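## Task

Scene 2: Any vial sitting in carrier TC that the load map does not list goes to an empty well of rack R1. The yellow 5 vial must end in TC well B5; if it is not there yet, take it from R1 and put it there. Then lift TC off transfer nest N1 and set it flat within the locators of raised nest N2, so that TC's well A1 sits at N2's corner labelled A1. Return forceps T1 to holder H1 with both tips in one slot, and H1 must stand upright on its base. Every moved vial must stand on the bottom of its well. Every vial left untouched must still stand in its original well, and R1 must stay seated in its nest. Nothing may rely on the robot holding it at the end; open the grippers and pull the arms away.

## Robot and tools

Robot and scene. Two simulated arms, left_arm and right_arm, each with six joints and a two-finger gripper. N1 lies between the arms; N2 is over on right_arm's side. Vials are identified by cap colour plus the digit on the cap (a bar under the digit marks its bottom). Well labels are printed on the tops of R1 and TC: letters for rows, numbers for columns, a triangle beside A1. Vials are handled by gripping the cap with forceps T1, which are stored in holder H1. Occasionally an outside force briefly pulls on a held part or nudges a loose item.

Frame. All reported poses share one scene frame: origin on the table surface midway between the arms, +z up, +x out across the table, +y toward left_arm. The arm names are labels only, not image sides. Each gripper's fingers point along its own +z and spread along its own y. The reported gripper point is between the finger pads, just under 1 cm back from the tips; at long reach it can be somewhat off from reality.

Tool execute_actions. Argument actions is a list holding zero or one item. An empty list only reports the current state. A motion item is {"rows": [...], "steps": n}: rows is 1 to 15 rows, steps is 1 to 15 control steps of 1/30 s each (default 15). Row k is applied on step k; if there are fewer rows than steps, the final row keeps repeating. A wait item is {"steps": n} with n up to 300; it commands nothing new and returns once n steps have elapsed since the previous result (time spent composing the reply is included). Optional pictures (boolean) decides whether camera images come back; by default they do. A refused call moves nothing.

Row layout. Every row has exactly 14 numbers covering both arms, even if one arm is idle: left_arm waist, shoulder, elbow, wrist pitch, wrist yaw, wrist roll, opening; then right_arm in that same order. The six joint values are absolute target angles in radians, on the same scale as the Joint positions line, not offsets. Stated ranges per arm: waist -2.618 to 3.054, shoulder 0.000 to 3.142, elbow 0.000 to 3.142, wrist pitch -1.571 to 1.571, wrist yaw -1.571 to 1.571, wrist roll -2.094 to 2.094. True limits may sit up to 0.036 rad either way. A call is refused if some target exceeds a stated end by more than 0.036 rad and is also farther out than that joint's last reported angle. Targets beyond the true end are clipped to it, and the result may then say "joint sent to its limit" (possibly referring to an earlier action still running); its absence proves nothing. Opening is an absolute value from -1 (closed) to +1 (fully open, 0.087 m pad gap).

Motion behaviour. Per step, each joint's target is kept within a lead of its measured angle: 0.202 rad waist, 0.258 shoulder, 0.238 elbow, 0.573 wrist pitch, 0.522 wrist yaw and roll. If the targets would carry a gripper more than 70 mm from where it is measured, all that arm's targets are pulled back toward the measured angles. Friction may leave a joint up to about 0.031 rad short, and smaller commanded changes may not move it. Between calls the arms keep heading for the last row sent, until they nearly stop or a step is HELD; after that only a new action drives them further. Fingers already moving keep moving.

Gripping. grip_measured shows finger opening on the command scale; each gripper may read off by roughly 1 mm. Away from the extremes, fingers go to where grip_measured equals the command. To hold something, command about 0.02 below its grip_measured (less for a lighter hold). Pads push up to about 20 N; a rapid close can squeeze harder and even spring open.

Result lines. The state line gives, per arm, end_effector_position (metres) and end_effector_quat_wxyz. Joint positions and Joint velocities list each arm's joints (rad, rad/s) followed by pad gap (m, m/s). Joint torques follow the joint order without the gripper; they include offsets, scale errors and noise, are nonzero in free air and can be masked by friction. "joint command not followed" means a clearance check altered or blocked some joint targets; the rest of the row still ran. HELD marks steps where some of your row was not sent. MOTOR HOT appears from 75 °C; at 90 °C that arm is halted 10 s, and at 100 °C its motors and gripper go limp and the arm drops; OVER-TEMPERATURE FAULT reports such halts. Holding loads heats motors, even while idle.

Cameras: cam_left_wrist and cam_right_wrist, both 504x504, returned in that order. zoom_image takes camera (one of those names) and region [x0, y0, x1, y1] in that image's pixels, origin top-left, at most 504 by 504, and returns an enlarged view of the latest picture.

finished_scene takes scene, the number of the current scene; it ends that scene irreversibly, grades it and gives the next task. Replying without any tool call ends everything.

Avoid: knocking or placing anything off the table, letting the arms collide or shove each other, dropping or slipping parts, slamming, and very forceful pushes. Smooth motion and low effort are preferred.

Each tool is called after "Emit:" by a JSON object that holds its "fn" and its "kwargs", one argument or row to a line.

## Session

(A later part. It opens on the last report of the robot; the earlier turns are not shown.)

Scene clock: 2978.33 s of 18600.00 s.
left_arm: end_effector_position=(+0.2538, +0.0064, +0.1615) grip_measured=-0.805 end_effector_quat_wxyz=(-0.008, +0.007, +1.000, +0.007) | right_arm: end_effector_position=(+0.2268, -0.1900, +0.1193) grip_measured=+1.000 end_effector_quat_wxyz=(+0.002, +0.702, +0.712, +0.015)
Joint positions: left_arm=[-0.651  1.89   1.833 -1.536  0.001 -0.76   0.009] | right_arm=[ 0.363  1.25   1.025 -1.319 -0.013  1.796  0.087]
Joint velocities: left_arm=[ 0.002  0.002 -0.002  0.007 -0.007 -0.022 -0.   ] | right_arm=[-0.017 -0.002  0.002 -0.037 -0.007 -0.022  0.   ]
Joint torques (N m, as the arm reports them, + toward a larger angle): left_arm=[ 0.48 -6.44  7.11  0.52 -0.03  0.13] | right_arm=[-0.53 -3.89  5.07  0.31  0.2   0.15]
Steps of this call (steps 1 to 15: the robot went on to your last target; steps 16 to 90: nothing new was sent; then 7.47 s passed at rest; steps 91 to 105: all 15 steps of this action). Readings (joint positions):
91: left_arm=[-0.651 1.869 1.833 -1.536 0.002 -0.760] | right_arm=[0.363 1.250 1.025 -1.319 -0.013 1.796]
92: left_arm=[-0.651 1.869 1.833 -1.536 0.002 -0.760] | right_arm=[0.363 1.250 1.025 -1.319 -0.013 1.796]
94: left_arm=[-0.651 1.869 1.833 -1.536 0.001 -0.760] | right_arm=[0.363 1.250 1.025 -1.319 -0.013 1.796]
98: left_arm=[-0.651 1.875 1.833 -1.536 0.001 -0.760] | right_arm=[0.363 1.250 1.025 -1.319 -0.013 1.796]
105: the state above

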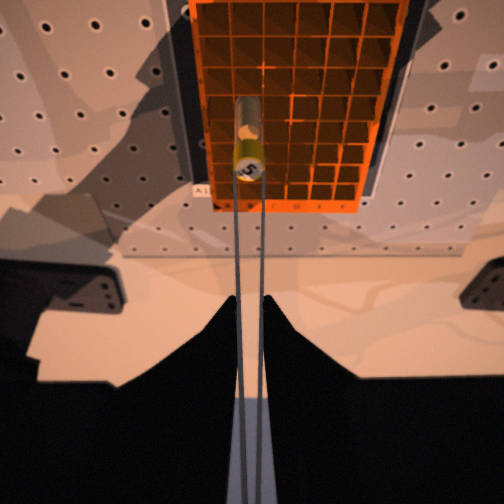

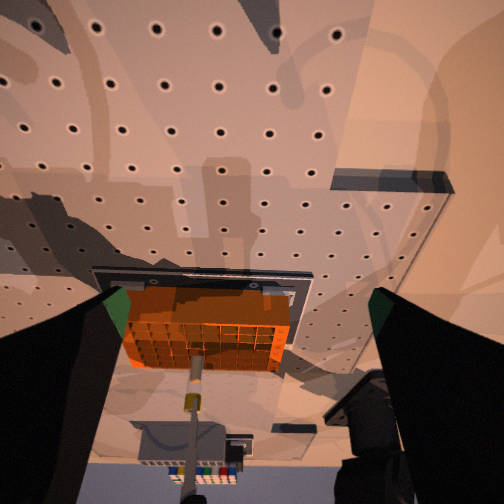

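Emit:
{"fn": "execute_actions", "kwargs": {
  "actions": [
    {"rows":[[-0.645,1.90,1.81,-1.52,-0.010,-0.765,-0.83,0.355,1.235,1.016,-1.335,0,1.805,1],[-0.645,1.90,1.803,-1.514,-0.010,-0.765,-0.83,0.355,1.235,1.016,-1.335,0,1.805,1],[-0.645,1.90,1.797,-1.508,-0.010,-0.765,-0.83,0.355,1.235,1.016,-1.335,0,1.805,1],[-0.645,1.90,1.793,-1.502,-0.010,-0.765,-0.83,0.355,1.235,1.016,-1.335,0,1.805,1],[-0.645,1.90,1.789,-1.497,-0.010,-0.765,-0.83,0.355,1.235,1.016,-1.335,0,1.805,1],[-0.645,1.90,1.785,-1.493,-0.010,-0.765,-0.83,0.355,1.235,1.016,-1.335,0,1.805,1],[-0.645,1.90,1.781,-1.489,-0.010,-0.765,-0.83,0.355,1.235,1.016,-1.335,0,1.805,1],[-0.645,1.90,1.777,-1.485,-0.010,-0.765,-0.83,0.355,1.235,1.016,-1.335,0,1.805,1],[-0.645,1.90,1.773,-1.481,-0.010,-0.765,-0.83,0.355,1.235,1.016,-1.335,0,1.805,1],[-0.645,1.90,1.769,-1.478,-0.010,-0.765,-0.83,0.355,1.235,1.016,-1.335,0,1.805,1],[-0.645,1.90,1.765,-1.477,-0.010,-0.765,-0.83,0.355,1.235,1.016,-1.335,0,1.805,1],[-0.645,1.90,1.761,-1.477,-0.010,-0.765,-0.83,0.355,1.235,1.016,-1.335,0,1.805,1]],"steps":15}
  ]
}}

Emit:
{"fn": "zoom_image", "kwargs": {
  "camera": "cam_left_wrist",
  "region": [180, 50, 320, 190]
}}

Scene clock: 2997.50 s of 18600.00 s.
left_arm: end_effector_position=(+0.2541, +0.0063, +0.1497) grip_measured=-0.805 end_effector_quat_wxyz=(-0.010, +0.007, +1.000, +0.010) | right_arm: end_effector_position=(+0.2268, -0.1900, +0.1193) grip_measured=+1.000 end_effector_quat_wxyz=(+0.002, +0.702, +0.712, +0.015)
Joint positions: left_arm=[-0.651  1.89   1.785 -1.495  0.    -0.76   0.009] | right_arm=[ 0.363  1.25   1.025 -1.319 -0.013  1.796  0.087]
Joint velocities: left_arm=[-0.017 -0.007 -0.022  0.007 -0.051  0.007 -0.001] | right_arm=[0.002 0.012 0.002 0.022 0.007 0.007 0.   ]
Joint torques (N m, as the arm reports them, + toward a larger angle): left_arm=[ 0.48 -6.48  4.4   0.48 -0.04  0.13] | right_arm=[-0.53 -3.89  5.07  0.31  0.2   0.15]
Steps of this call (steps 1 to 15: the robot went on to your last target; steps 16 to 90: nothing new was sent; then 15.67 s passed at rest; steps 91 to 105: all 15 steps of this action). Readings (joint positions):
91: left_arm=[-0.651 1.890 1.833 -1.536 0.001 -0.760] | right_arm=[0.363 1.250 1.025 -1.319 -0.013 1.796]
92: left_arm=[-0.651 1.890 1.833 -1.535 0.001 -0.760] | right_arm=[0.363 1.250 1.025 -1.319 -0.013 1.796]
94: left_arm=[-0.651 1.890 1.830 -1.529 0.000 -0.760] | right_arm=[0.363 1.250 1.025 -1.319 -0.013 1.796]
98: left_arm=[-0.651 1.890 1.808 -1.515 0.000 -0.760] | right_arm=[0.363 1.250 1.025 -1.319 -0.013 1.796]
105: the state above

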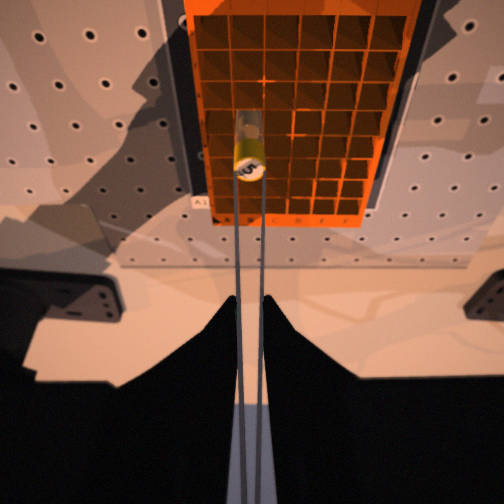

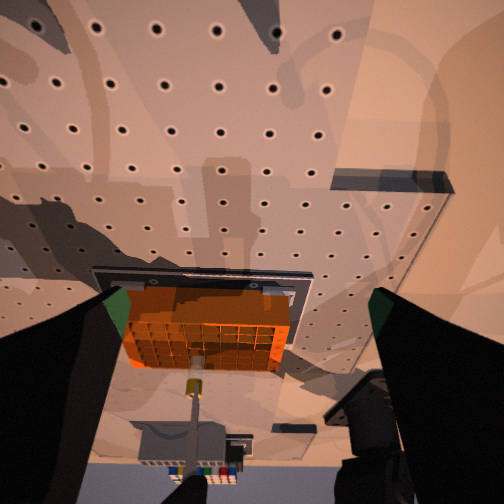

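Region (180, 50, 320, 190) of cam_left_wrist's 504x504 image, scaled by 3.600, with more detail than that image has.

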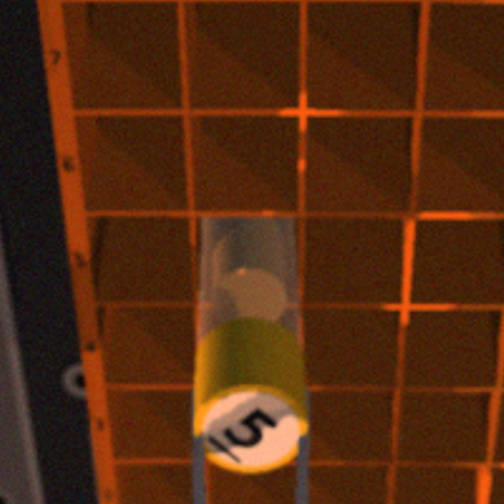

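Emit:
{"fn": "execute_actions", "kwargs": {
  "actions": [
    {"rows":[[-0.645,1.90,1.757,-1.475,-0.010,-0.765,-0.83,0.355,1.235,1.016,-1.335,0,1.805,1],[-0.645,1.90,1.752,-1.47,-0.010,-0.765,-0.83,0.355,1.235,1.016,-1.335,0,1.805,1],[-0.645,1.90,1.747,-1.465,-0.010,-0.765,-0.83,0.355,1.235,1.016,-1.335,0,1.805,1],[-0.645,1.90,1.743,-1.46,-0.010,-0.765,-0.83,0.355,1.235,1.016,-1.335,0,1.805,1],[-0.645,1.90,1.739,-1.456,-0.010,-0.765,-0.83,0.355,1.235,1.016,-1.335,0,1.805,1],[-0.645,1.90,1.735,-1.452,-0.010,-0.765,-0.83,0.355,1.235,1.016,-1.335,0,1.805,1],[-0.645,1.90,1.731,-1.448,-0.010,-0.765,-0.83,0.355,1.235,1.016,-1.335,0,1.805,1],[-0.645,1.90,1.727,-1.444,-0.010,-0.765,-0.83,0.355,1.235,1.016,-1.335,0,1.805,1],[-0.645,1.90,1.723,-1.441,-0.010,-0.765,-0.83,0.355,1.235,1.016,-1.335,0,1.805,1],[-0.645,1.90,1.719,-1.439,-0.010,-0.765,-0.83,0.355,1.235,1.016,-1.335,0,1.805,1],[-0.645,1.90,1.715,-1.439,-0.010,-0.765,-0.83,0.355,1.235,1.016,-1.335,0,1.805,1]],"steps":15}
  ]
}}

Emit:
{"fn": "zoom_image", "kwargs": {
  "camera": "cam_right_wrist",
  "region": [150, 320, 250, 420]
}}

Scene clock: 3009.93 s of 18600.00 s.
left_arm: end_effector_position=(+0.2543, +0.0061, +0.1386) grip_measured=-0.805 end_effector_quat_wxyz=(-0.012, +0.007, +1.000, +0.011) | right_arm: end_effector_position=(+0.2268, -0.1900, +0.1193) grip_measured=+1.000 end_effector_quat_wxyz=(+0.002, +0.702, +0.712, +0.015)
Joint positions: left_arm=[-0.651  1.89   1.74  -1.454 -0.    -0.76   0.009] | right_arm=[ 0.363  1.25   1.025 -1.319 -0.013  1.796  0.087]
Joint velocities: left_arm=[-0.017  0.007  0.007  0.007  0.007 -0.007 -0.001] | right_arm=[-0.002  0.007  0.002 -0.037 -0.051  0.007  0.   ]
Joint torques (N m, as the arm reports them, + toward a larger angle): left_arm=[ 0.48 -6.5   4.27  0.49 -0.04  0.13] | right_arm=[-0.54 -3.89  5.06  0.31  0.2   0.15]
Steps of this call (steps 1 to 15: the robot went on to your last target; steps 16 to 90: nothing new was sent; then 8.93 s passed at rest; steps 91 to 105: all 15 steps of this action). Readings (joint positions):
91: left_arm=[-0.651 1.890 1.785 -1.491 0.000 -0.760] | right_arm=[0.363 1.250 1.025 -1.319 -0.013 1.796]
92: left_arm=[-0.651 1.890 1.785 -1.491 0.000 -0.760] | right_arm=[0.363 1.250 1.025 -1.319 -0.013 1.796]
94: left_arm=[-0.651 1.890 1.779 -1.486 -0.000 -0.760] | right_arm=[0.363 1.250 1.025 -1.319 -0.013 1.796]
98: left_arm=[-0.651 1.890 1.758 -1.471 -0.000 -0.760] | right_arm=[0.363 1.250 1.025 -1.319 -0.013 1.796]
105: the state above

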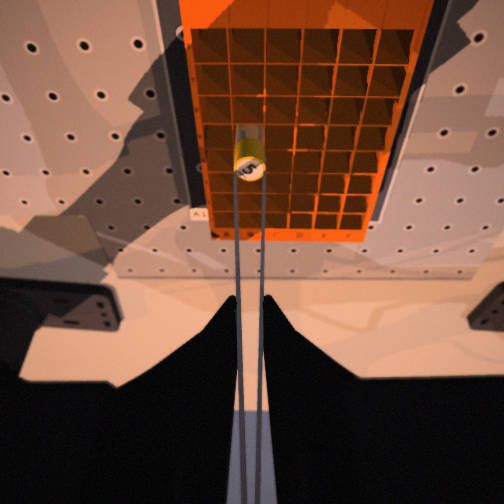

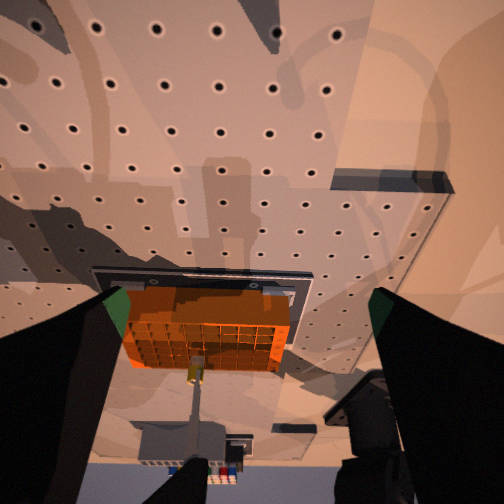

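Region (150, 320, 250, 420) of cam_right_wrist's 504x504 image, scaled by 5.040, with more detail than that image has.

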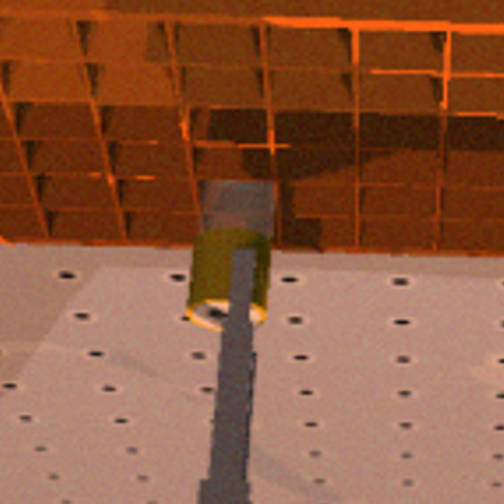

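Emit:
{"fn": "execute_actions", "kwargs": {
  "actions": [
    {"rows":[[-0.645,1.90,1.74,-1.45,-0.010,-0.765,-0.80,0.355,1.235,1.016,-1.335,0,1.805,1],[-0.645,1.89,1.74,-1.45,-0.010,-0.765,-0.775,0.355,1.235,1.016,-1.335,0,1.805,1],[-0.645,1.88,1.74,-1.45,-0.010,-0.765,-0.75,0.355,1.235,1.016,-1.335,0,1.805,1],[-0.645,1.87,1.74,-1.45,-0.010,-0.765,-0.75,0.355,1.235,1.016,-1.335,0,1.805,1],[-0.645,1.86,1.74,-1.46,-0.010,-0.765,-0.75,0.355,1.235,1.016,-1.335,0,1.805,1],[-0.645,1.85,1.74,-1.47,-0.010,-0.765,-0.75,0.355,1.235,1.016,-1.335,0,1.805,1],[-0.645,1.84,1.74,-1.47,-0.010,-0.765,-0.75,0.355,1.235,1.016,-1.335,0,1.805,1],[-0.645,1.83,1.74,-1.475,-0.010,-0.765,-0.75,0.355,1.235,1.016,-1.335,0,1.805,1],[-0.645,1.82,1.74,-1.475,-0.010,-0.765,-0.75,0.355,1.235,1.016,-1.335,0,1.805,1],[-0.645,1.81,1.74,-1.48,-0.010,-0.765,-0.75,0.355,1.235,1.016,-1.335,0,1.805,1],[-0.645,1.80,1.74,-1.48,-0.010,-0.765,-0.75,0.355,1.235,1.016,-1.335,0,1.805,1],[-0.645,1.80,1.74,-1.48,-0.010,-0.765,-0.75,0.355,1.235,1.016,-1.335,0,1.805,1],[-0.645,1.80,1.74,-1.48,-0.010,-0.765,-0.75,0.355,1.235,1.016,-1.335,0,1.805,1],[-0.645,1.80,1.74,-1.48,-0.010,-0.765,-0.80,0.355,1.235,1.016,-1.335,0,1.805,1],[-0.645,1.80,1.74,-1.48,-0.010,-0.765,-0.86,0.355,1.235,1.016,-1.335,0,1.805,1]],"steps":15}
  ]
}}

Emit:
{"fn": "zoom_image", "kwargs": {
  "camera": "cam_right_wrist",
  "region": [150, 320, 250, 420]
}}

Scene clock: 3024.70 s of 18600.00 s.
left_arm: end_effector_position=(+0.2499, +0.0104, +0.1622) grip_measured=-0.835 end_effector_quat_wxyz=(+0.012, +0.007, +1.000, -0.012) | right_arm: end_effector_position=(+0.2268, -0.1900, +0.1193) grip_measured=+1.000 end_effector_quat_wxyz=(+0.002, +0.702, +0.712, +0.015)
Joint positions: left_arm=[-0.651  1.81   1.74  -1.466 -0.    -0.76   0.007] | right_arm=[ 0.363  1.25   1.025 -1.319 -0.013  1.796  0.087]
Joint velocities: left_arm=[-0.012 -0.09  -0.007 -0.037  0.007 -0.007 -0.044] | right_arm=[-0.002  0.007 -0.007  0.037  0.022 -0.037  0.   ]
Joint torques (N m, as the arm reports them, + toward a larger angle): left_arm=[ 0.49 -6.95  6.08  0.45 -0.03  0.14] | right_arm=[-0.53 -3.89  5.07  0.31  0.2   0.15]
Steps of this call (steps 1 to 15: the robot went on to your last target; steps 16 to 90: nothing new was sent; then 11.27 s passed at rest; steps 91 to 105: all 15 steps of this action). Readings (joint positions):
91: left_arm=[-0.651 1.890 1.740 -1.453 -0.000 -0.760] | right_arm=[0.363 1.250 1.025 -1.319 -0.013 1.796]
92: left_arm=[-0.651 1.890 1.740 -1.453 -0.000 -0.760] | right_arm=[0.363 1.250 1.025 -1.319 -0.013 1.796]
94: left_arm=[-0.651 1.890 1.740 -1.453 -0.000 -0.760] | right_arm=[0.363 1.250 1.025 -1.319 -0.013 1.796]
98: left_arm=[-0.651 1.878 1.740 -1.455 -0.000 -0.760] | right_arm=[0.363 1.250 1.025 -1.319 -0.013 1.796]
105: the state above

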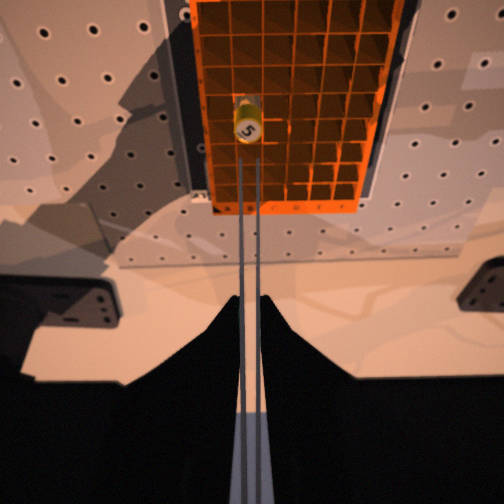

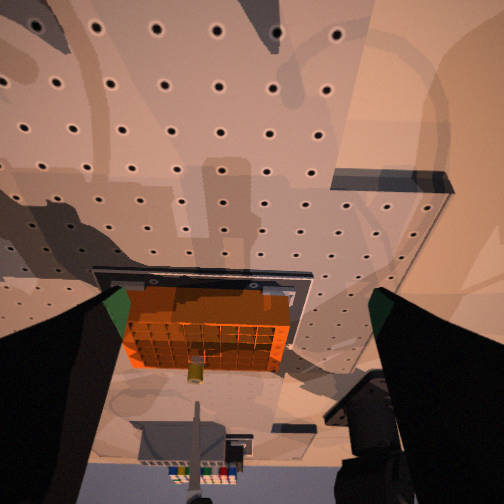

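Region (150, 320, 250, 420) of cam_right_wrist's 504x504 image, scaled by 5.040, with more detail than that image has.

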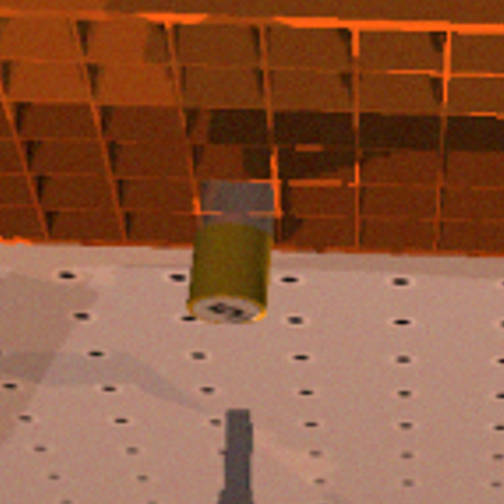

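Emit:
{"fn": "execute_actions", "kwargs": {
  "actions": [
    {"rows":[[-0.62,1.79,1.73,-1.49,0,-0.73,-0.88,0.355,1.235,1.016,-1.335,0,1.805,1],[-0.585,1.78,1.72,-1.50,0,-0.69,-0.9,0.355,1.235,1.016,-1.335,0,1.805,1],[-0.545,1.77,1.71,-1.51,0,-0.645,-0.9,0.355,1.235,1.016,-1.335,0,1.805,1],[-0.50,1.76,1.70,-1.52,0,-0.60,-0.9,0.355,1.235,1.016,-1.335,0,1.805,1],[-0.455,1.75,1.69,-1.53,0,-0.555,-0.9,0.355,1.235,1.016,-1.335,0,1.805,1],[-0.41,1.74,1.68,-1.54,0,-0.51,-0.9,0.355,1.235,1.05,-1.25,0,1.72,1],[-0.365,1.73,1.67,-1.548,0,-0.465,-0.9,0.36,1.25,1.08,-1.17,0,1.64,1],[-0.32,1.72,1.66,-1.548,0,-0.42,-0.9,0.37,1.27,1.11,-1.09,-0.03,1.56,1],[-0.275,1.71,1.65,-1.548,0,-0.375,-0.9,0.38,1.29,1.14,-1.01,-0.07,1.48,1],[-0.23,1.70,1.64,-1.548,0,-0.33,-0.9,0.39,1.31,1.17,-0.93,-0.12,1.40,1],[-0.185,1.69,1.637,-1.548,0,-0.285,-0.9,0.40,1.33,1.20,-0.85,-0.17,1.32,1],[-0.14,1.683,1.637,-1.548,0,-0.24,-0.9,0.41,1.35,1.23,-0.77,-0.22,1.24,1],[-0.095,1.683,1.637,-1.548,0,-0.195,-0.9,0.42,1.37,1.26,-0.69,-0.27,1.16,1],[-0.05,1.683,1.637,-1.548,0,-0.15,-0.9,0.43,1.39,1.29,-0.61,-0.32,1.08,1],[-0.005,1.683,1.637,-1.548,0,-0.105,-0.9,0.44,1.41,1.32,-0.53,-0.37,1.0,1]],"steps":15}
  ],
  "pictures": false
}}

Emit:
{"fn": "execute_actions", "kwargs": {
  "actions": [
    {"rows":[[0.04,1.683,1.637,-1.548,0,-0.06,-0.9,0.46,1.43,1.35,-0.45,-0.43,0.92,1],[0.085,1.683,1.637,-1.548,0,-0.015,-0.9,0.48,1.45,1.38,-0.37,-0.49,0.84,1],[0.13,1.683,1.637,-1.548,0,0.03,-0.9,0.50,1.47,1.41,-0.29,-0.55,0.76,1],[0.175,1.683,1.637,-1.548,0,0.075,-0.9,0.52,1.49,1.44,-0.21,-0.61,0.68,1],[0.22,1.683,1.637,-1.548,0,0.12,-0.9,0.54,1.51,1.45,-0.13,-0.67,0.60,1],[0.265,1.683,1.637,-1.548,0,0.165,-0.9,0.56,1.53,1.45,-0.05,-0.73,0.52,1],[0.31,1.683,1.637,-1.548,0,0.21,-0.9,0.58,1.55,1.45,0.03,-0.79,0.44,1],[0.355,1.683,1.637,-1.548,0,0.255,-0.9,0.60,1.57,1.45,0.11,-0.85,0.36,1],[0.395,1.683,1.637,-1.548,0,0.30,-0.9,0.62,1.59,1.45,0.19,-0.91,0.28,1],[0.43,1.683,1.637,-1.548,0,0.34,-0.9,0.64,1.61,1.45,0.27,-0.96,0.20,1],[0.455,1.683,1.637,-1.548,0,0.37,-0.9,0.66,1.63,1.45,0.27,-1.0,0.12,1],[0.473,1.683,1.637,-1.548,0,0.382,-0.9,0.68,1.65,1.45,0.27,-1.02,0.06,1],[0.483,1.683,1.637,-1.548,0,0.382,-0.9,0.70,1.67,1.45,0.27,-1.02,0,1],[0.487,1.683,1.637,-1.548,0,0.382,-0.9,0.70,1.67,1.45,0.27,-1.02,0,1]],"steps":15}
  ],
  "pictures": false
}}

Emit:
{"fn": "execute_actions", "kwargs": {
  "actions": [
    {"rows":[[0.487,1.683,1.63,-1.51,0,0.382,-0.9,0.70,1.67,1.45,0.27,-1.02,0,1],[0.487,1.683,1.62,-1.495,0,0.382,-0.9,0.70,1.67,1.45,0.27,-1.02,0,1],[0.487,1.683,1.61,-1.48,0,0.382,-0.9,0.70,1.67,1.45,0.27,-1.02,0,1],[0.487,1.683,1.60,-1.47,0,0.382,-0.9,0.70,1.67,1.45,0.27,-1.02,0,1],[0.487,1.683,1.59,-1.46,0,0.382,-0.9,0.70,1.67,1.45,0.27,-1.02,0,1],[0.487,1.683,1.58,-1.45,0,0.382,-0.9,0.70,1.67,1.45,0.27,-1.02,0,1],[0.487,1.683,1.57,-1.445,0,0.382,-0.9,0.70,1.67,1.45,0.27,-1.02,0,1],[0.487,1.683,1.56,-1.445,0,0.382,-0.9,0.70,1.67,1.45,0.27,-1.02,0,1],[0.487,1.683,1.552,-1.445,0,0.382,-0.9,0.70,1.67,1.45,0.27,-1.02,0,1]],"steps":15}
  ]
}}

Scene clock: 3063.97 s of 18600.00 s.
left_arm: end_effector_position=(+0.3037, +0.1821, +0.1750) grip_measured=-0.899 end_effector_quat_wxyz=(-0.000, -0.043, +0.999, -0.001) | right_arm: end_effector_position=(+0.3335, -0.1242, +0.1862) grip_measured=+1.000 end_effector_quat_wxyz=(+0.118, +0.478, +0.835, +0.244)
Joint positions: left_arm=[-0.08   1.705  1.662 -1.527  0.002 -0.289  0.004] | right_arm=[ 0.401  1.355  1.222 -0.913 -0.168  1.36   0.087]
Joint velocities: left_arm=[ 1.199 -0.12  -0.017 -0.125 -0.037  1.223 -0.001] | right_arm=[ 0.222  0.525  0.72   1.722 -0.872 -1.722  0.   ]
Joint torques (N m, as the arm reports them, + toward a larger angle): left_arm=[ 0.14 -6.66  4.25  0.31  0.05  0.2 ] | right_arm=[ 1.06 -3.96  8.33  1.77 -0.08  0.01]
Steps of this call (steps 1 to 15: the robot went on to your last target; steps 16 to 90: nothing new was sent; then 35.77 s passed at rest; steps 91 to 105: all 15 steps of this action). Readings (joint positions):
91: left_arm=[-0.649 1.809 1.740 -1.470 -0.000 -0.756] | right_arm=[0.363 1.250 1.025 -1.319 -0.013 1.796]
92: left_arm=[-0.640 1.809 1.740 -1.473 0.001 -0.745] | right_arm=[0.363 1.250 1.025 -1.319 -0.013 1.796]
94: left_arm=[-0.595 1.802 1.734 -1.478 0.006 -0.703] | right_arm=[0.363 1.250 1.025 -1.319 -0.013 1.796]
98: left_arm=[-0.407 1.765 1.699 -1.500 0.007 -0.575] | right_arm=[0.363 1.252 1.040 -1.276 -0.014 1.727]
105: the state above

Scene clock: 3064.47 s of 18600.00 s.
left_arm: end_effector_position=(+0.2886, +0.3527, +0.1760) grip_measured=-0.899 end_effector_quat_wxyz=(-0.001, -0.032, +0.999, +0.001) | right_arm: end_effector_position=(+0.3537, +0.0910, +0.3192) grip_measured=+1.000 end_effector_quat_wxyz=(+0.422, -0.388, +0.621, +0.533)
Joint positions: left_arm=[ 0.488  1.702  1.662 -1.532 -0.003  0.301  0.004] | right_arm=[ 0.693  1.658  1.432  0.108 -0.888  0.251  0.087]
Joint velocities: left_arm=[ 0.134 -0.022  0.007 -0.037  0.007  0.52  -0.   ] | right_arm=[ 0.413  0.388  0.012  0.842 -0.989 -1.678  0.   ]
Joint torques (N m, as the arm reports them, + toward a larger angle): left_arm=[-1.06 -6.92  4.19  0.35  0.13  0.22] | right_arm=[-1.41 -8.12  8.56  2.73 -0.02  0.04]
Steps of this call (steps 1 to 15: all 15 steps of this action). Readings (joint positions):
1: left_arm=[-0.037 1.702 1.662 -1.528 0.002 -0.246] | right_arm=[0.410 1.373 1.247 -0.854 -0.201 1.302]
2: left_arm=[0.007 1.702 1.662 -1.528 0.002 -0.202] | right_arm=[0.421 1.392 1.271 -0.795 -0.236 1.244]
4: left_arm=[0.096 1.702 1.662 -1.529 0.002 -0.114] | right_arm=[0.448 1.428 1.320 -0.678 -0.311 1.125]
8: left_arm=[0.277 1.702 1.662 -1.529 0.001 0.064] | right_arm=[0.521 1.504 1.393 -0.388 -0.505 0.851]
15: the state above

Scene clock: 3064.97 s of 18600.00 s.
left_arm: end_effector_position=(+0.2860, +0.3555, +0.1556) grip_measured=-0.899 end_effector_quat_wxyz=(-0.011, +0.004, +1.000, -0.002) | right_arm: end_effector_position=(+0.3462, +0.1009, +0.3315) grip_measured=+1.000 end_effector_quat_wxyz=(-0.488, +0.499, -0.503, -0.509)
Joint positions: left_arm=[ 0.491  1.699  1.573 -1.466 -0.003  0.375  0.004] | right_arm=[ 0.707  1.677  1.432  0.236 -1.007  0.018  0.087]
Joint velocities: left_arm=[-0.012 -0.027 -0.002 -0.007  0.007  0.081 -0.001] | right_arm=[-0.012  0.012  0.002  0.007 -0.051 -0.066  0.   ]
Joint torques (N m, as the arm reports them, + toward a larger angle): left_arm=[-0.27 -6.65  4.54  0.51  0.14  0.24] | right_arm=[-0.41 -7.92  8.44  2.47 -0.14 -0.02]
Steps of this call (steps 1 to 15: all 15 steps of this action). Readings (joint positions):
1: left_arm=[0.491 1.702 1.662 -1.532 -0.003 0.316] | right_arm=[0.704 1.669 1.432 0.132 -0.915 0.202]
2: left_arm=[0.491 1.701 1.659 -1.527 -0.003 0.328] | right_arm=[0.707 1.675 1.432 0.150 -0.936 0.163]
4: left_arm=[0.491 1.699 1.643 -1.513 -0.003 0.346] | right_arm=[0.707 1.677 1.432 0.178 -0.962 0.108]
8: left_arm=[0.491 1.699 1.600 -1.483 -0.003 0.364] | right_arm=[0.707 1.677 1.432 0.218 -0.991 0.049]
15: the state above

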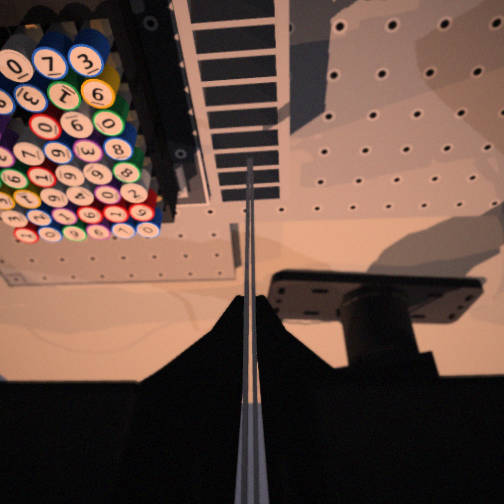

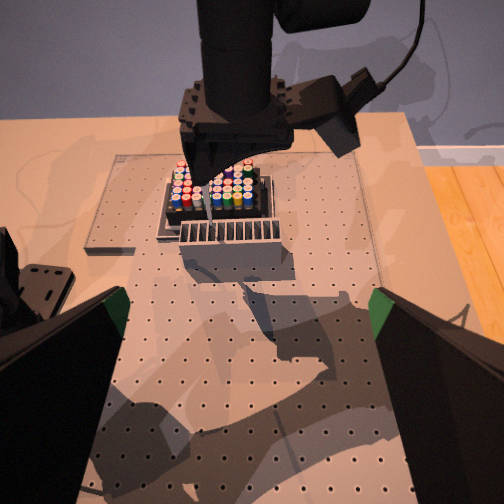

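Emit:
{"fn": "execute_actions", "kwargs": {
  "actions": [
    {"rows":[[0.487,1.69,1.552,-1.437,0,0.382,-0.9,0.70,1.67,1.45,0.27,-1.02,0,1]],"steps":12}
  ]
}}

Emit:
{"fn": "zoom_image", "kwargs": {
  "camera": "cam_right_wrist",
  "region": [160, 140, 300, 280]
}}

Scene clock: 3069.33 s of 18600.00 s.
left_arm: end_effector_position=(+0.2893, +0.3569, +0.1550) grip_measured=-0.899 end_effector_quat_wxyz=(-0.004, +0.005, +1.000, +0.000) | right_arm: end_effector_position=(+0.3461, +0.1010, +0.3322) grip_measured=+1.000 end_effector_quat_wxyz=(-0.491, +0.503, -0.499, -0.508)
Joint positions: left_arm=[ 0.491  1.699  1.573 -1.452 -0.003  0.377  0.004] | right_arm=[ 0.707  1.677  1.432  0.24  -1.01   0.01   0.087]
Joint velocities: left_arm=[-0.002 -0.007  0.002 -0.022 -0.022 -0.022 -0.   ] | right_arm=[ 0.002  0.007 -0.002 -0.051 -0.095 -0.037  0.   ]
Joint torques (N m, as the arm reports them, + toward a larger angle): left_arm=[-0.26 -6.3   4.56  0.57  0.15  0.21] | right_arm=[-0.44 -7.9   8.43  2.47 -0.13  0.  ]
Steps of this call (steps 1 to 15: the robot went on to your last target; steps 16 to 90: nothing new was sent; then 0.97 s passed at rest; steps 91 to 102: all 12 steps of this action). Readings (joint positions):
91: left_arm=[0.491 1.699 1.573 -1.459 -0.003 0.377] | right_arm=[0.707 1.677 1.432 0.240 -1.010 0.010]
92: left_arm=[0.491 1.699 1.573 -1.458 -0.003 0.377] | right_arm=[0.707 1.677 1.432 0.240 -1.010 0.010]
94: left_arm=[0.491 1.699 1.573 -1.455 -0.003 0.377] | right_arm=[0.707 1.677 1.432 0.240 -1.010 0.010]
98: left_arm=[0.491 1.699 1.573 -1.453 -0.003 0.377] | right_arm=[0.707 1.677 1.432 0.240 -1.010 0.010]
102: the state above

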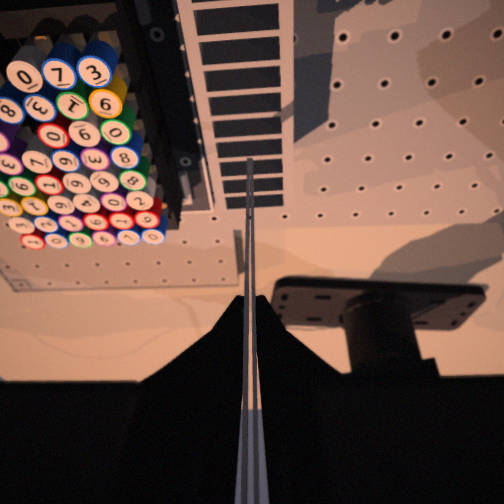

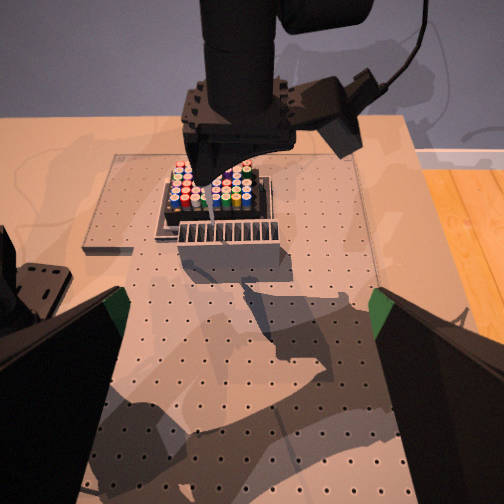

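Region (160, 140, 300, 280) of cam_right_wrist's 504x504 image, scaled by 3.600, with more detail than that image has.

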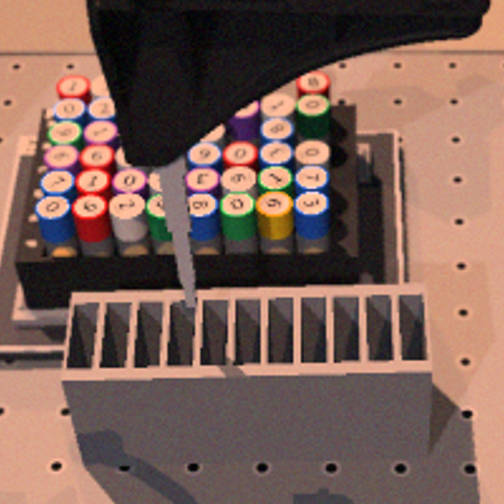

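Emit:
{"fn": "execute_actions", "kwargs": {
  "actions": [
    {"rows":[[0.487,1.69,1.54,-1.437,0,0.382,-0.9,0.70,1.67,1.45,0.27,-1.02,0,1],[0.487,1.69,1.533,-1.43,0,0.382,-0.9,0.70,1.67,1.45,0.27,-1.02,0,1],[0.487,1.69,1.526,-1.42,0,0.382,-0.9,0.70,1.67,1.45,0.27,-1.02,0,1],[0.487,1.69,1.519,-1.41,0,0.382,-0.9,0.70,1.67,1.45,0.27,-1.02,0,1],[0.487,1.69,1.512,-1.402,0,0.382,-0.9,0.70,1.67,1.45,0.27,-1.02,0,1],[0.487,1.69,1.505,-1.395,0,0.382,-0.9,0.70,1.67,1.45,0.27,-1.02,0,1],[0.487,1.69,1.498,-1.388,0,0.382,-0.9,0.70,1.67,1.45,0.27,-1.02,0,1],[0.487,1.69,1.491,-1.382,0,0.382,-0.9,0.70,1.67,1.45,0.27,-1.02,0,1],[0.487,1.69,1.484,-1.378,0,0.382,-0.9,0.70,1.67,1.45,0.27,-1.02,0,1],[0.487,1.69,1.477,-1.376,0,0.382,-0.9,0.70,1.67,1.45,0.27,-1.02,0,1]],"steps":15}
  ]
}}

Emit:
{"fn": "zoom_image", "kwargs": {
  "camera": "cam_right_wrist",
  "region": [160, 140, 300, 280]
}}

Scene clock: 3081.63 s of 18600.00 s.
left_arm: end_effector_position=(+0.2859, +0.3556, +0.1372) grip_measured=-0.899 end_effector_quat_wxyz=(-0.013, +0.005, +1.000, -0.003) | right_arm: end_effector_position=(+0.3461, +0.1010, +0.3322) grip_measured=+1.000 end_effector_quat_wxyz=(-0.491, +0.503, -0.499, -0.508)
Joint positions: left_arm=[ 0.491  1.699  1.499 -1.399 -0.003  0.377  0.004] | right_arm=[ 0.707  1.677  1.432  0.24  -1.01   0.01   0.087]
Joint velocities: left_arm=[ 0.032 -0.012  0.002  0.007  0.022  0.022  0.   ] | right_arm=[-0.002 -0.012 -0.002 -0.066  0.081 -0.022  0.   ]
Joint torques (N m, as the arm reports them, + toward a larger angle): left_arm=[-0.26 -6.34  4.53  0.53  0.15  0.21] | right_arm=[-0.45 -7.91  8.44  2.47 -0.13  0.  ]
Steps of this call (steps 1 to 15: the robot went on to your last target; steps 16 to 90: nothing new was sent; then 8.80 s passed at rest; steps 91 to 105: all 15 steps of this action). Readings (joint positions):
91: left_arm=[0.491 1.699 1.573 -1.452 -0.003 0.377] | right_arm=[0.707 1.677 1.432 0.240 -1.010 0.010]
92: left_arm=[0.491 1.699 1.571 -1.449 -0.003 0.377] | right_arm=[0.707 1.677 1.432 0.240 -1.010 0.010]
94: left_arm=[0.491 1.699 1.558 -1.441 -0.003 0.377] | right_arm=[0.707 1.677 1.432 0.240 -1.010 0.010]
98: left_arm=[0.491 1.699 1.526 -1.421 -0.003 0.377] | right_arm=[0.707 1.677 1.432 0.240 -1.010 0.010]
105: the state above

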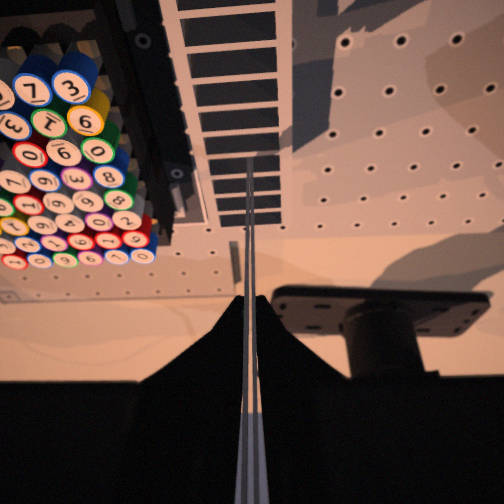

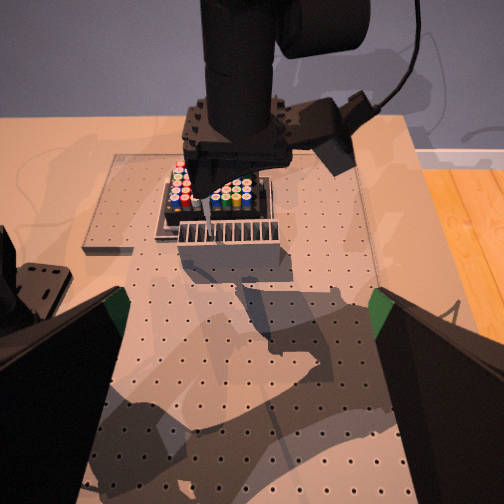

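Region (160, 140, 300, 280) of cam_right_wrist's 504x504 image, scaled by 3.600, with more detail than that image has.

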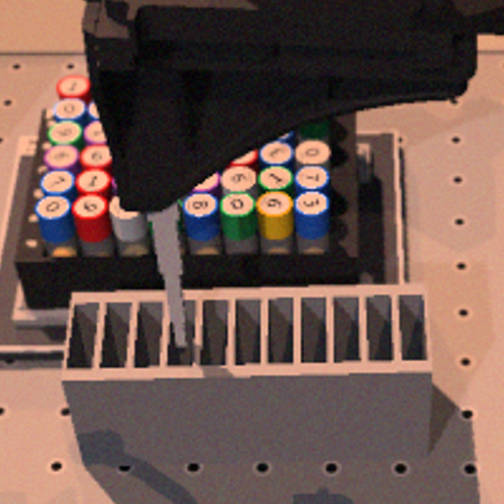

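In slot 4. Continue to z≈0.098 (elbow 1.345, pitch −1.225).

Emit:
{"fn": "execute_actions", "kwargs": {
  "actions": [
    {"rows":[[0.487,1.69,1.475,-1.355,0,0.382,-0.9,0.70,1.67,1.45,0.27,-1.02,0,1],[0.487,1.69,1.468,-1.34,0,0.382,-0.9,0.70,1.67,1.45,0.27,-1.02,0,1],[0.487,1.69,1.456,-1.326,0,0.382,-0.9,0.70,1.67,1.45,0.27,-1.02,0,1],[0.487,1.69,1.444,-1.313,0,0.382,-0.9,0.70,1.67,1.45,0.27,-1.02,0,1],[0.487,1.69,1.432,-1.30,0,0.382,-0.9,0.70,1.67,1.45,0.27,-1.02,0,1],[0.487,1.69,1.42,-1.287,0,0.382,-0.9,0.70,1.67,1.45,0.27,-1.02,0,1],[0.487,1.69,1.408,-1.274,0,0.382,-0.9,0.70,1.67,1.45,0.27,-1.02,0,1],[0.487,1.69,1.396,-1.261,0,0.382,-0.9,0.70,1.67,1.45,0.27,-1.02,0,1],[0.487,1.69,1.384,-1.248,0,0.382,-0.9,0.70,1.67,1.45,0.27,-1.02,0,1],[0.487,1.69,1.372,-1.235,0,0.382,-0.9,0.70,1.67,1.45,0.27,-1.02,0,1],[0.487,1.69,1.36,-1.222,0,0.382,-0.9,0.70,1.67,1.45,0.27,-1.02,0,1],[0.487,1.69,1.348,-1.212,0,0.382,-0.9,0.70,1.67,1.45,0.27,-1.02,0,1],[0.487,1.69,1.338,-1.21,0,0.382,-0.9,0.70,1.67,1.45,0.27,-1.02,0,1],[0.487,1.69,1.33,-1.21,0,0.382,-0.9,0.70,1.67,1.45,0.27,-1.02,0,1],[0.487,1.69,1.324,-1.21,0,0.382,-0.9,0.70,1.67,1.45,0.27,-1.02,0,1]],"steps":15}
  ],
  "pictures": false
}}

Emit:
{"fn": "execute_actions", "kwargs": {
  "actions": [
    {"steps":8}
  ]
}}

Scene clock: 3096.40 s of 18600.00 s.
left_arm: end_effector_position=(+0.2871, +0.3561, +0.1016) grip_measured=-0.899 end_effector_quat_wxyz=(-0.009, +0.005, +1.000, -0.002) | right_arm: end_effector_position=(+0.3460, +0.1010, +0.3322) grip_measured=+1.000 end_effector_quat_wxyz=(-0.490, +0.503, -0.499, -0.508)
Joint positions: left_arm=[ 0.491  1.699  1.359 -1.249 -0.003  0.377  0.004] | right_arm=[ 0.707  1.677  1.432  0.24  -1.011  0.01   0.087]
Joint velocities: left_arm=[ 0.017  0.012 -0.237  0.168 -0.007  0.007 -0.001] | right_arm=[-0.002 -0.007  0.002 -0.022 -0.022  0.007  0.   ]
Joint torques (N m, as the arm reports them, + toward a larger angle): left_arm=[-0.25 -6.24  4.65  0.52  0.14  0.22] | right_arm=[-0.44 -7.91  8.43  2.47 -0.13  0.  ]
Steps of this call (steps 1 to 15: the robot went on to your last target; steps 16 to 90: nothing new was sent; then 11.27 s passed at rest; steps 91 to 105: all 15 steps of this action). Readings (joint positions):
91: left_arm=[0.491 1.699 1.499 -1.389 -0.003 0.377] | right_arm=[0.707 1.677 1.432 0.240 -1.010 0.010]
92: left_arm=[0.491 1.699 1.499 -1.384 -0.003 0.377] | right_arm=[0.707 1.677 1.432 0.240 -1.011 0.010]
94: left_arm=[0.491 1.699 1.489 -1.366 -0.003 0.377] | right_arm=[0.707 1.677 1.432 0.240 -1.011 0.010]
98: left_arm=[0.491 1.699 1.440 -1.322 -0.003 0.377] | right_arm=[0.707 1.677 1.432 0.240 -1.011 0.010]
105: the state above

Scene clock: 3096.67 s of 18600.00 s.
left_arm: end_effector_position=(+0.2881, +0.3564, +0.0981) grip_measured=-0.899 end_effector_quat_wxyz=(-0.006, +0.005, +1.000, -0.001) | right_arm: end_effector_position=(+0.3460, +0.1010, +0.3322) grip_measured=+1.000 end_effector_quat_wxyz=(-0.490, +0.503, -0.499, -0.508)
Joint positions: left_arm=[ 0.491  1.699  1.346 -1.231 -0.003  0.377  0.004] | right_arm=[ 0.707  1.677  1.432  0.24  -1.011  0.01   0.087]
Joint velocities: left_arm=[-0.017 -0.002 -0.017 -0.037 -0.066 -0.051  0.   ] | right_arm=[ 0.027  0.007  0.017  0.037 -0.007  0.037  0.   ]
Joint torques (N m, as the arm reports them, + toward a larger angle): left_arm=[-0.26 -6.43  4.56  0.61  0.14  0.24] | right_arm=[-0.45 -7.9   8.43  2.47 -0.13  0.  ]
Steps of this call (steps 1 to 8: the robot went on to your last target). Readings (joint positions):
1: left_arm=[0.491 1.699 1.353 -1.244 -0.003 0.377] | right_arm=[0.707 1.677 1.432 0.240 -1.011 0.010]
2: left_arm=[0.491 1.699 1.349 -1.241 -0.003 0.377] | right_arm=[0.707 1.677 1.432 0.240 -1.011 0.010]
4: left_arm=[0.491 1.699 1.346 -1.236 -0.003 0.377] | right_arm=[0.707 1.677 1.432 0.240 -1.011 0.010]
8: the state above

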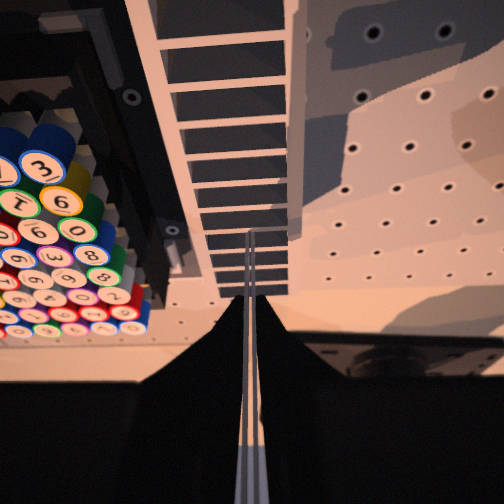

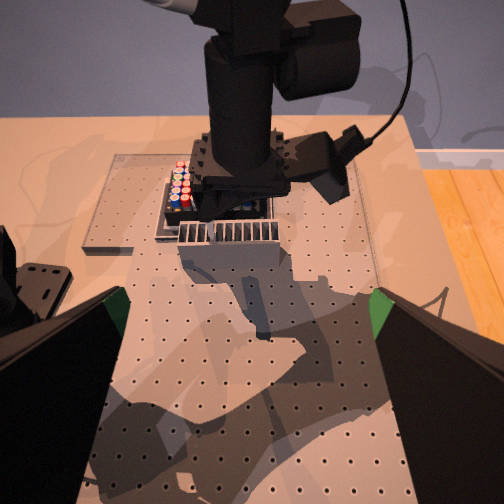

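Emit:
{"fn": "execute_actions", "kwargs": {
  "actions": [
    {"rows":[[0.487,1.69,1.33,-1.21,0,0.382,-0.86,0.71,1.70,1.49,0.15,-0.95,0.05,1],[0.487,1.69,1.33,-1.21,0,0.382,-0.82,0.72,1.73,1.53,0.03,-0.88,0.10,1],[0.487,1.69,1.33,-1.21,0,0.382,-0.78,0.73,1.76,1.57,-0.09,-0.81,0.15,1],[0.487,1.69,1.33,-1.21,0,0.382,-0.74,0.74,1.79,1.61,-0.21,-0.74,0.20,1],[0.487,1.69,1.33,-1.21,0,0.382,-0.68,0.75,1.82,1.65,-0.33,-0.67,0.25,1],[0.487,1.69,1.33,-1.21,0,0.382,-0.55,0.76,1.85,1.69,-0.45,-0.60,0.30,1],[0.487,1.69,1.33,-1.21,0,0.382,-0.4,0.77,1.88,1.73,-0.57,-0.53,0.35,1],[0.487,1.69,1.36,-1.26,0,0.382,-0.2,0.78,1.91,1.77,-0.69,-0.46,0.40,1],[0.487,1.69,1.39,-1.30,0,0.382,0,0.79,1.94,1.81,-0.81,-0.39,0.45,1],[0.487,1.69,1.42,-1.33,0,0.382,0,0.80,1.97,1.85,-0.93,-0.32,0.50,1],[0.487,1.69,1.45,-1.36,0,0.382,0,0.81,2.0,1.89,-1.05,-0.25,0.55,1],[0.487,1.69,1.48,-1.39,0,0.382,0,0.82,2.02,1.93,-1.17,-0.18,0.60,1],[0.487,1.69,1.51,-1.42,0,0.382,0,0.83,2.04,1.97,-1.29,-0.11,0.65,1],[0.487,1.69,1.54,-1.45,0,0.382,0,0.85,2.06,2.0,-1.40,-0.04,0.70,1],[0.487,1.69,1.57,-1.48,0,0.382,0,0.87,2.07,2.015,-1.465,0.01,0.75,1]],"steps":15}
  ],
  "pictures": false
}}

Emit:
{"fn": "execute_actions", "kwargs": {
  "actions": [
    {"rows":[[0.487,1.69,1.60,-1.51,0,0.382,0,0.87,2.07,2.015,-1.465,0.01,0.75,1],[0.487,1.69,1.63,-1.54,0,0.382,0,0.87,2.07,2.015,-1.465,0.01,0.75,1],[0.487,1.69,1.66,-1.555,0,0.382,0,0.87,2.07,2.015,-1.465,0.01,0.75,1],[0.487,1.68,1.69,-1.555,0,0.382,0,0.87,2.07,2.015,-1.465,0.01,0.75,1],[0.487,1.65,1.70,-1.555,0,0.382,0,0.87,2.07,2.015,-1.465,0.01,0.75,1],[0.487,1.62,1.70,-1.555,0,0.382,0,0.87,2.08,2.015,-1.465,0.01,0.75,1],[0.487,1.59,1.70,-1.555,0,0.382,0,0.87,2.09,2.015,-1.465,0.01,0.75,1],[0.487,1.56,1.70,-1.555,0,0.382,0,0.87,2.10,2.015,-1.465,0.01,0.75,1],[0.487,1.53,1.70,-1.555,0,0.382,0,0.87,2.10,2.015,-1.465,0.01,0.75,1],[0.487,1.50,1.70,-1.555,0,0.382,0,0.87,2.10,2.015,-1.465,0.01,0.75,1]],"steps":15}
  ],
  "pictures": false
}}

Emit:
{"fn": "execute_actions", "kwargs": {
  "actions": [
    {"steps":10}
  ]
}}

Scene clock: 3140.23 s of 18600.00 s.
left_arm: end_effector_position=(+0.2909, +0.3575, +0.1344) grip_measured=+0.000 end_effector_quat_wxyz=(-0.003, +0.005, +1.000, +0.000) | right_arm: end_effector_position=(+0.3558, +0.0748, +0.1487) grip_measured=+1.000 end_effector_quat_wxyz=(+0.116, -0.110, +0.957, +0.241)
Joint positions: left_arm=[ 0.491  1.699  1.492 -1.37  -0.003  0.377  0.044] | right_arm=[ 0.824  2.061  1.939 -0.973 -0.268  0.536  0.087]
Joint velocities: left_arm=[ 0.012  0.002  0.945 -0.667 -0.007  0.022 -0.   ] | right_arm=[ 0.344  0.574  0.598 -2.879  1.707  1.194  0.   ]
Joint torques (N m, as the arm reports them, + toward a larger angle): left_arm=[-0.26 -6.34  7.41  0.34  0.19  0.21] | right_arm=[  1.61 -12.17   9.     1.54  -0.15   0.05]
Steps of this call (steps 1 to 30: the robot went on to your last target; steps 31 to 90: nothing new was sent; then 40.07 s passed at rest; steps 91 to 105: all 15 steps of this action). Readings (joint positions):
91: left_arm=[0.491 1.699 1.346 -1.231 -0.003 0.377] | right_arm=[0.707 1.680 1.439 0.226 -1.004 0.014]
92: left_arm=[0.491 1.699 1.346 -1.230 -0.003 0.377] | right_arm=[0.708 1.688 1.459 0.193 -0.987 0.026]
94: left_arm=[0.491 1.699 1.346 -1.229 -0.003 0.377] | right_arm=[0.714 1.725 1.532 0.084 -0.919 0.074]
98: left_arm=[0.491 1.699 1.346 -1.229 -0.003 0.377] | right_arm=[0.747 1.838 1.696 -0.249 -0.711 0.219]
105: the state above

Scene clock: 3140.73 s of 18600.00 s.
left_arm: end_effector_position=(+0.2722, +0.3503, +0.2314) grip_measured=+0.000 end_effector_quat_wxyz=(+0.105, +0.005, +0.994, +0.043) | right_arm: end_effector_position=(+0.2951, -0.0030, +0.1274) grip_measured=+1.000 end_effector_quat_wxyz=(+0.007, -0.004, +1.000, +0.013)
Joint positions: left_arm=[ 0.491  1.49   1.686 -1.54  -0.003  0.377  0.044] | right_arm=[ 0.868  2.09   1.988 -1.44  -0.011  0.734  0.087]
Joint velocities: left_arm=[-0.002 -0.061  0.007 -0.081  0.022 -0.037 -0.001] | right_arm=[-0.007  0.012 -0.022 -0.125  0.11   0.095  0.   ]
Joint torques (N m, as the arm reports them, + toward a larger angle): left_arm=[-0.26 -3.06  6.75  0.83  0.15  0.21] | right_arm=[ 0.19 -8.72  7.96  0.48  0.16  0.16]
Steps of this call (steps 1 to 15: all 15 steps of this action). Readings (joint positions):
1: left_arm=[0.491 1.699 1.524 -1.393 -0.003 0.377] | right_arm=[0.837 2.077 1.955 -1.066 -0.215 0.577]
2: left_arm=[0.491 1.699 1.556 -1.418 -0.003 0.377] | right_arm=[0.848 2.086 1.963 -1.148 -0.171 0.610]
4: left_arm=[0.491 1.699 1.616 -1.463 -0.003 0.377] | right_arm=[0.864 2.090 1.969 -1.269 -0.111 0.658]
8: left_arm=[0.491 1.640 1.664 -1.498 -0.003 0.377] | right_arm=[0.868 2.090 1.986 -1.387 -0.046 0.708]
15: the state above

Scene clock: 3141.07 s of 18600.00 s.
left_arm: end_effector_position=(+0.2710, +0.3499, +0.2311) grip_measured=+0.000 end_effector_quat_wxyz=(+0.102, +0.005, +0.994, +0.041) | right_arm: end_effector_position=(+0.2941, -0.0055, +0.1274) grip_measured=+1.000 end_effector_quat_wxyz=(+0.006, -0.002, +1.000, +0.007)
Joint positions: left_arm=[ 0.491  1.491  1.686 -1.546 -0.003  0.377  0.044] | right_arm=[ 0.868  2.09   1.988 -1.451 -0.003  0.74   0.087]
Joint velocities: left_arm=[-0.017 -0.022  0.002  0.037 -0.037  0.051 -0.   ] | right_arm=[ 0.012  0.017 -0.002  0.022  0.037 -0.022  0.   ]
Joint torques (N m, as the arm reports them, + toward a larger angle): left_arm=[-0.26 -3.37  6.8   0.73  0.15  0.21] | right_arm=[ 0.21 -8.7   7.94  0.43  0.19  0.15]
Steps of this call (steps 1 to 10: the robot went on to your last target). Readings (joint positions):
1: left_arm=[0.491 1.490 1.686 -1.542 -0.003 0.377] | right_arm=[0.868 2.090 1.988 -1.443 -0.009 0.735]
2: left_arm=[0.491 1.491 1.686 -1.544 -0.003 0.377] | right_arm=[0.868 2.090 1.988 -1.445 -0.008 0.737]
4: left_arm=[0.491 1.491 1.686 -1.544 -0.003 0.377] | right_arm=[0.868 2.090 1.988 -1.448 -0.006 0.738]
8: left_arm=[0.491 1.491 1.686 -1.545 -0.003 0.377] | right_arm=[0.868 2.090 1.988 -1.450 -0.003 0.740]
10: the state above

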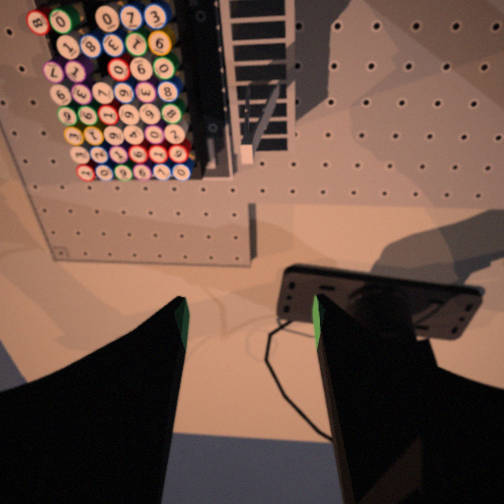

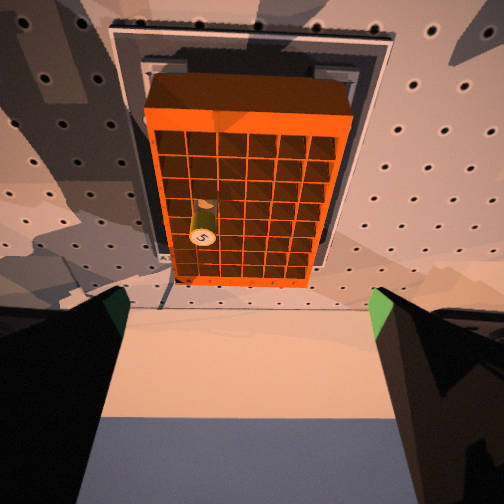

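Emit:
{"fn": "execute_actions", "kwargs": {
  "actions": [
    {"rows":[[0.487,1.50,1.70,-1.555,0,0.382,0,0.87,2.105,1.975,-1.41,0.01,0.76,1],[0.487,1.50,1.70,-1.555,0,0.382,0,0.87,2.11,1.955,-1.385,0.01,0.77,1],[0.487,1.50,1.70,-1.555,0,0.382,0,0.87,2.115,1.935,-1.36,0.01,0.78,1],[0.487,1.50,1.70,-1.555,0,0.382,0,0.87,2.12,1.915,-1.34,0.01,0.78,1],[0.487,1.50,1.70,-1.555,0,0.382,0,0.87,2.12,1.895,-1.32,0.01,0.78,1],[0.487,1.50,1.70,-1.555,0,0.382,0,0.87,2.12,1.875,-1.30,0.01,0.78,1],[0.487,1.50,1.70,-1.555,0,0.382,0,0.87,2.12,1.855,-1.28,0.01,0.78,1],[0.487,1.50,1.70,-1.555,0,0.382,0,0.87,2.12,1.835,-1.26,0.01,0.78,1],[0.487,1.50,1.70,-1.555,0,0.382,0,0.87,2.12,1.815,-1.24,0.01,0.78,1],[0.487,1.50,1.70,-1.555,0,0.382,0,0.87,2.12,1.795,-1.22,0.01,0.78,1],[0.487,1.50,1.70,-1.555,0,0.382,0,0.87,2.12,1.775,-1.205,0.01,0.78,1],[0.487,1.50,1.70,-1.555,0,0.382,0,0.87,2.12,1.76,-1.205,0.01,0.78,1],[0.487,1.50,1.70,-1.555,0,0.382,0,0.87,2.12,1.75,-1.205,0.01,0.78,1]],"steps":15}
  ],
  "pictures": false
}}

Emit:
{"fn": "execute_actions", "kwargs": {
  "actions": [
    {"steps":12}
  ]
}}

Scene clock: 3157.53 s of 18600.00 s.
left_arm: end_effector_position=(+0.2710, +0.3498, +0.2310) grip_measured=+0.000 end_effector_quat_wxyz=(+0.101, +0.005, +0.994, +0.041) | right_arm: end_effector_position=(+0.2887, -0.0097, +0.0599) grip_measured=+1.000 end_effector_quat_wxyz=(-0.018, +0.013, +1.000, -0.016)
Joint positions: left_arm=[ 0.491  1.491  1.686 -1.546 -0.003  0.377  0.044] | right_arm=[ 0.868  2.126  1.765 -1.258 -0.002  0.769  0.087]
Joint velocities: left_arm=[-0.007 -0.002  0.017 -0.007  0.11  -0.066 -0.   ] | right_arm=[-0.007  0.022 -0.129  0.007  0.066  0.022  0.   ]
Joint torques (N m, as the arm reports them, + toward a larger angle): left_arm=[-0.27 -3.36  6.85  0.75  0.14  0.21] | right_arm=[  0.22 -10.22   5.11   0.87   0.17   0.16]
Steps of this call (steps 1 to 30: the robot went on to your last target; steps 31 to 90: nothing new was sent; then 12.97 s passed at rest; steps 91 to 105: all 15 steps of this action). Readings (joint positions):
91: left_arm=[0.491 1.491 1.686 -1.546 -0.003 0.377] | right_arm=[0.868 2.091 1.988 -1.450 -0.002 0.742]
92: left_arm=[0.491 1.491 1.686 -1.546 -0.003 0.377] | right_arm=[0.868 2.092 1.985 -1.442 -0.002 0.746]
94: left_arm=[0.491 1.491 1.686 -1.546 -0.003 0.377] | right_arm=[0.868 2.095 1.963 -1.415 -0.002 0.755]
98: left_arm=[0.491 1.491 1.686 -1.546 -0.003 0.377] | right_arm=[0.868 2.110 1.884 -1.349 -0.002 0.764]
105: the state above

Scene clock: 3157.93 s of 18600.00 s.
left_arm: end_effector_position=(+0.2710, +0.3498, +0.2310) grip_measured=+0.000 end_effector_quat_wxyz=(+0.101, +0.005, +0.994, +0.041) | right_arm: end_effector_position=(+0.2889, -0.0097, +0.0593) grip_measured=+1.000 end_effector_quat_wxyz=(-0.017, +0.013, +1.000, -0.016)
Joint positions: left_arm=[ 0.491  1.491  1.686 -1.546 -0.003  0.377  0.044] | right_arm=[ 0.868  2.126  1.763 -1.255 -0.001  0.769  0.087]
Joint velocities: left_arm=[ 0.002 -0.002 -0.007 -0.066  0.007 -0.022 -0.001] | right_arm=[-0.007 -0.012  0.012  0.022  0.081 -0.022  0.   ]
Joint torques (N m, as the arm reports them, + toward a larger angle): left_arm=[-0.27 -3.36  6.86  0.75  0.14  0.21] | right_arm=[  0.22 -10.06   4.59   1.07   0.16   0.17]
Steps of this call (steps 1 to 12: the robot went on to your last target). Readings (joint positions):
1: left_arm=[0.491 1.491 1.686 -1.546 -0.003 0.377] | right_arm=[0.868 2.126 1.763 -1.256 -0.002 0.769]
2: left_arm=[0.491 1.491 1.686 -1.546 -0.003 0.377] | right_arm=[0.868 2.126 1.763 -1.255 -0.001 0.769]
4: left_arm=[0.491 1.491 1.686 -1.546 -0.003 0.377] | right_arm=[0.868 2.126 1.763 -1.255 -0.001 0.769]
8: left_arm=[0.491 1.491 1.686 -1.546 -0.003 0.377] | right_arm=[0.868 2.126 1.763 -1.255 -0.001 0.769]
12: the state above

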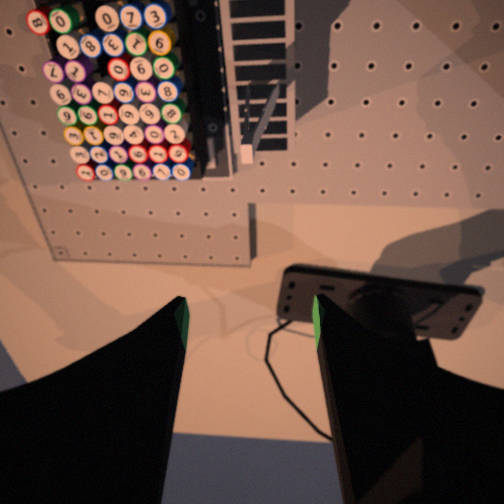

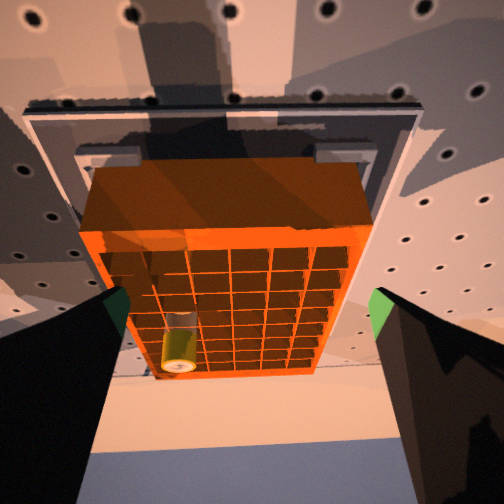

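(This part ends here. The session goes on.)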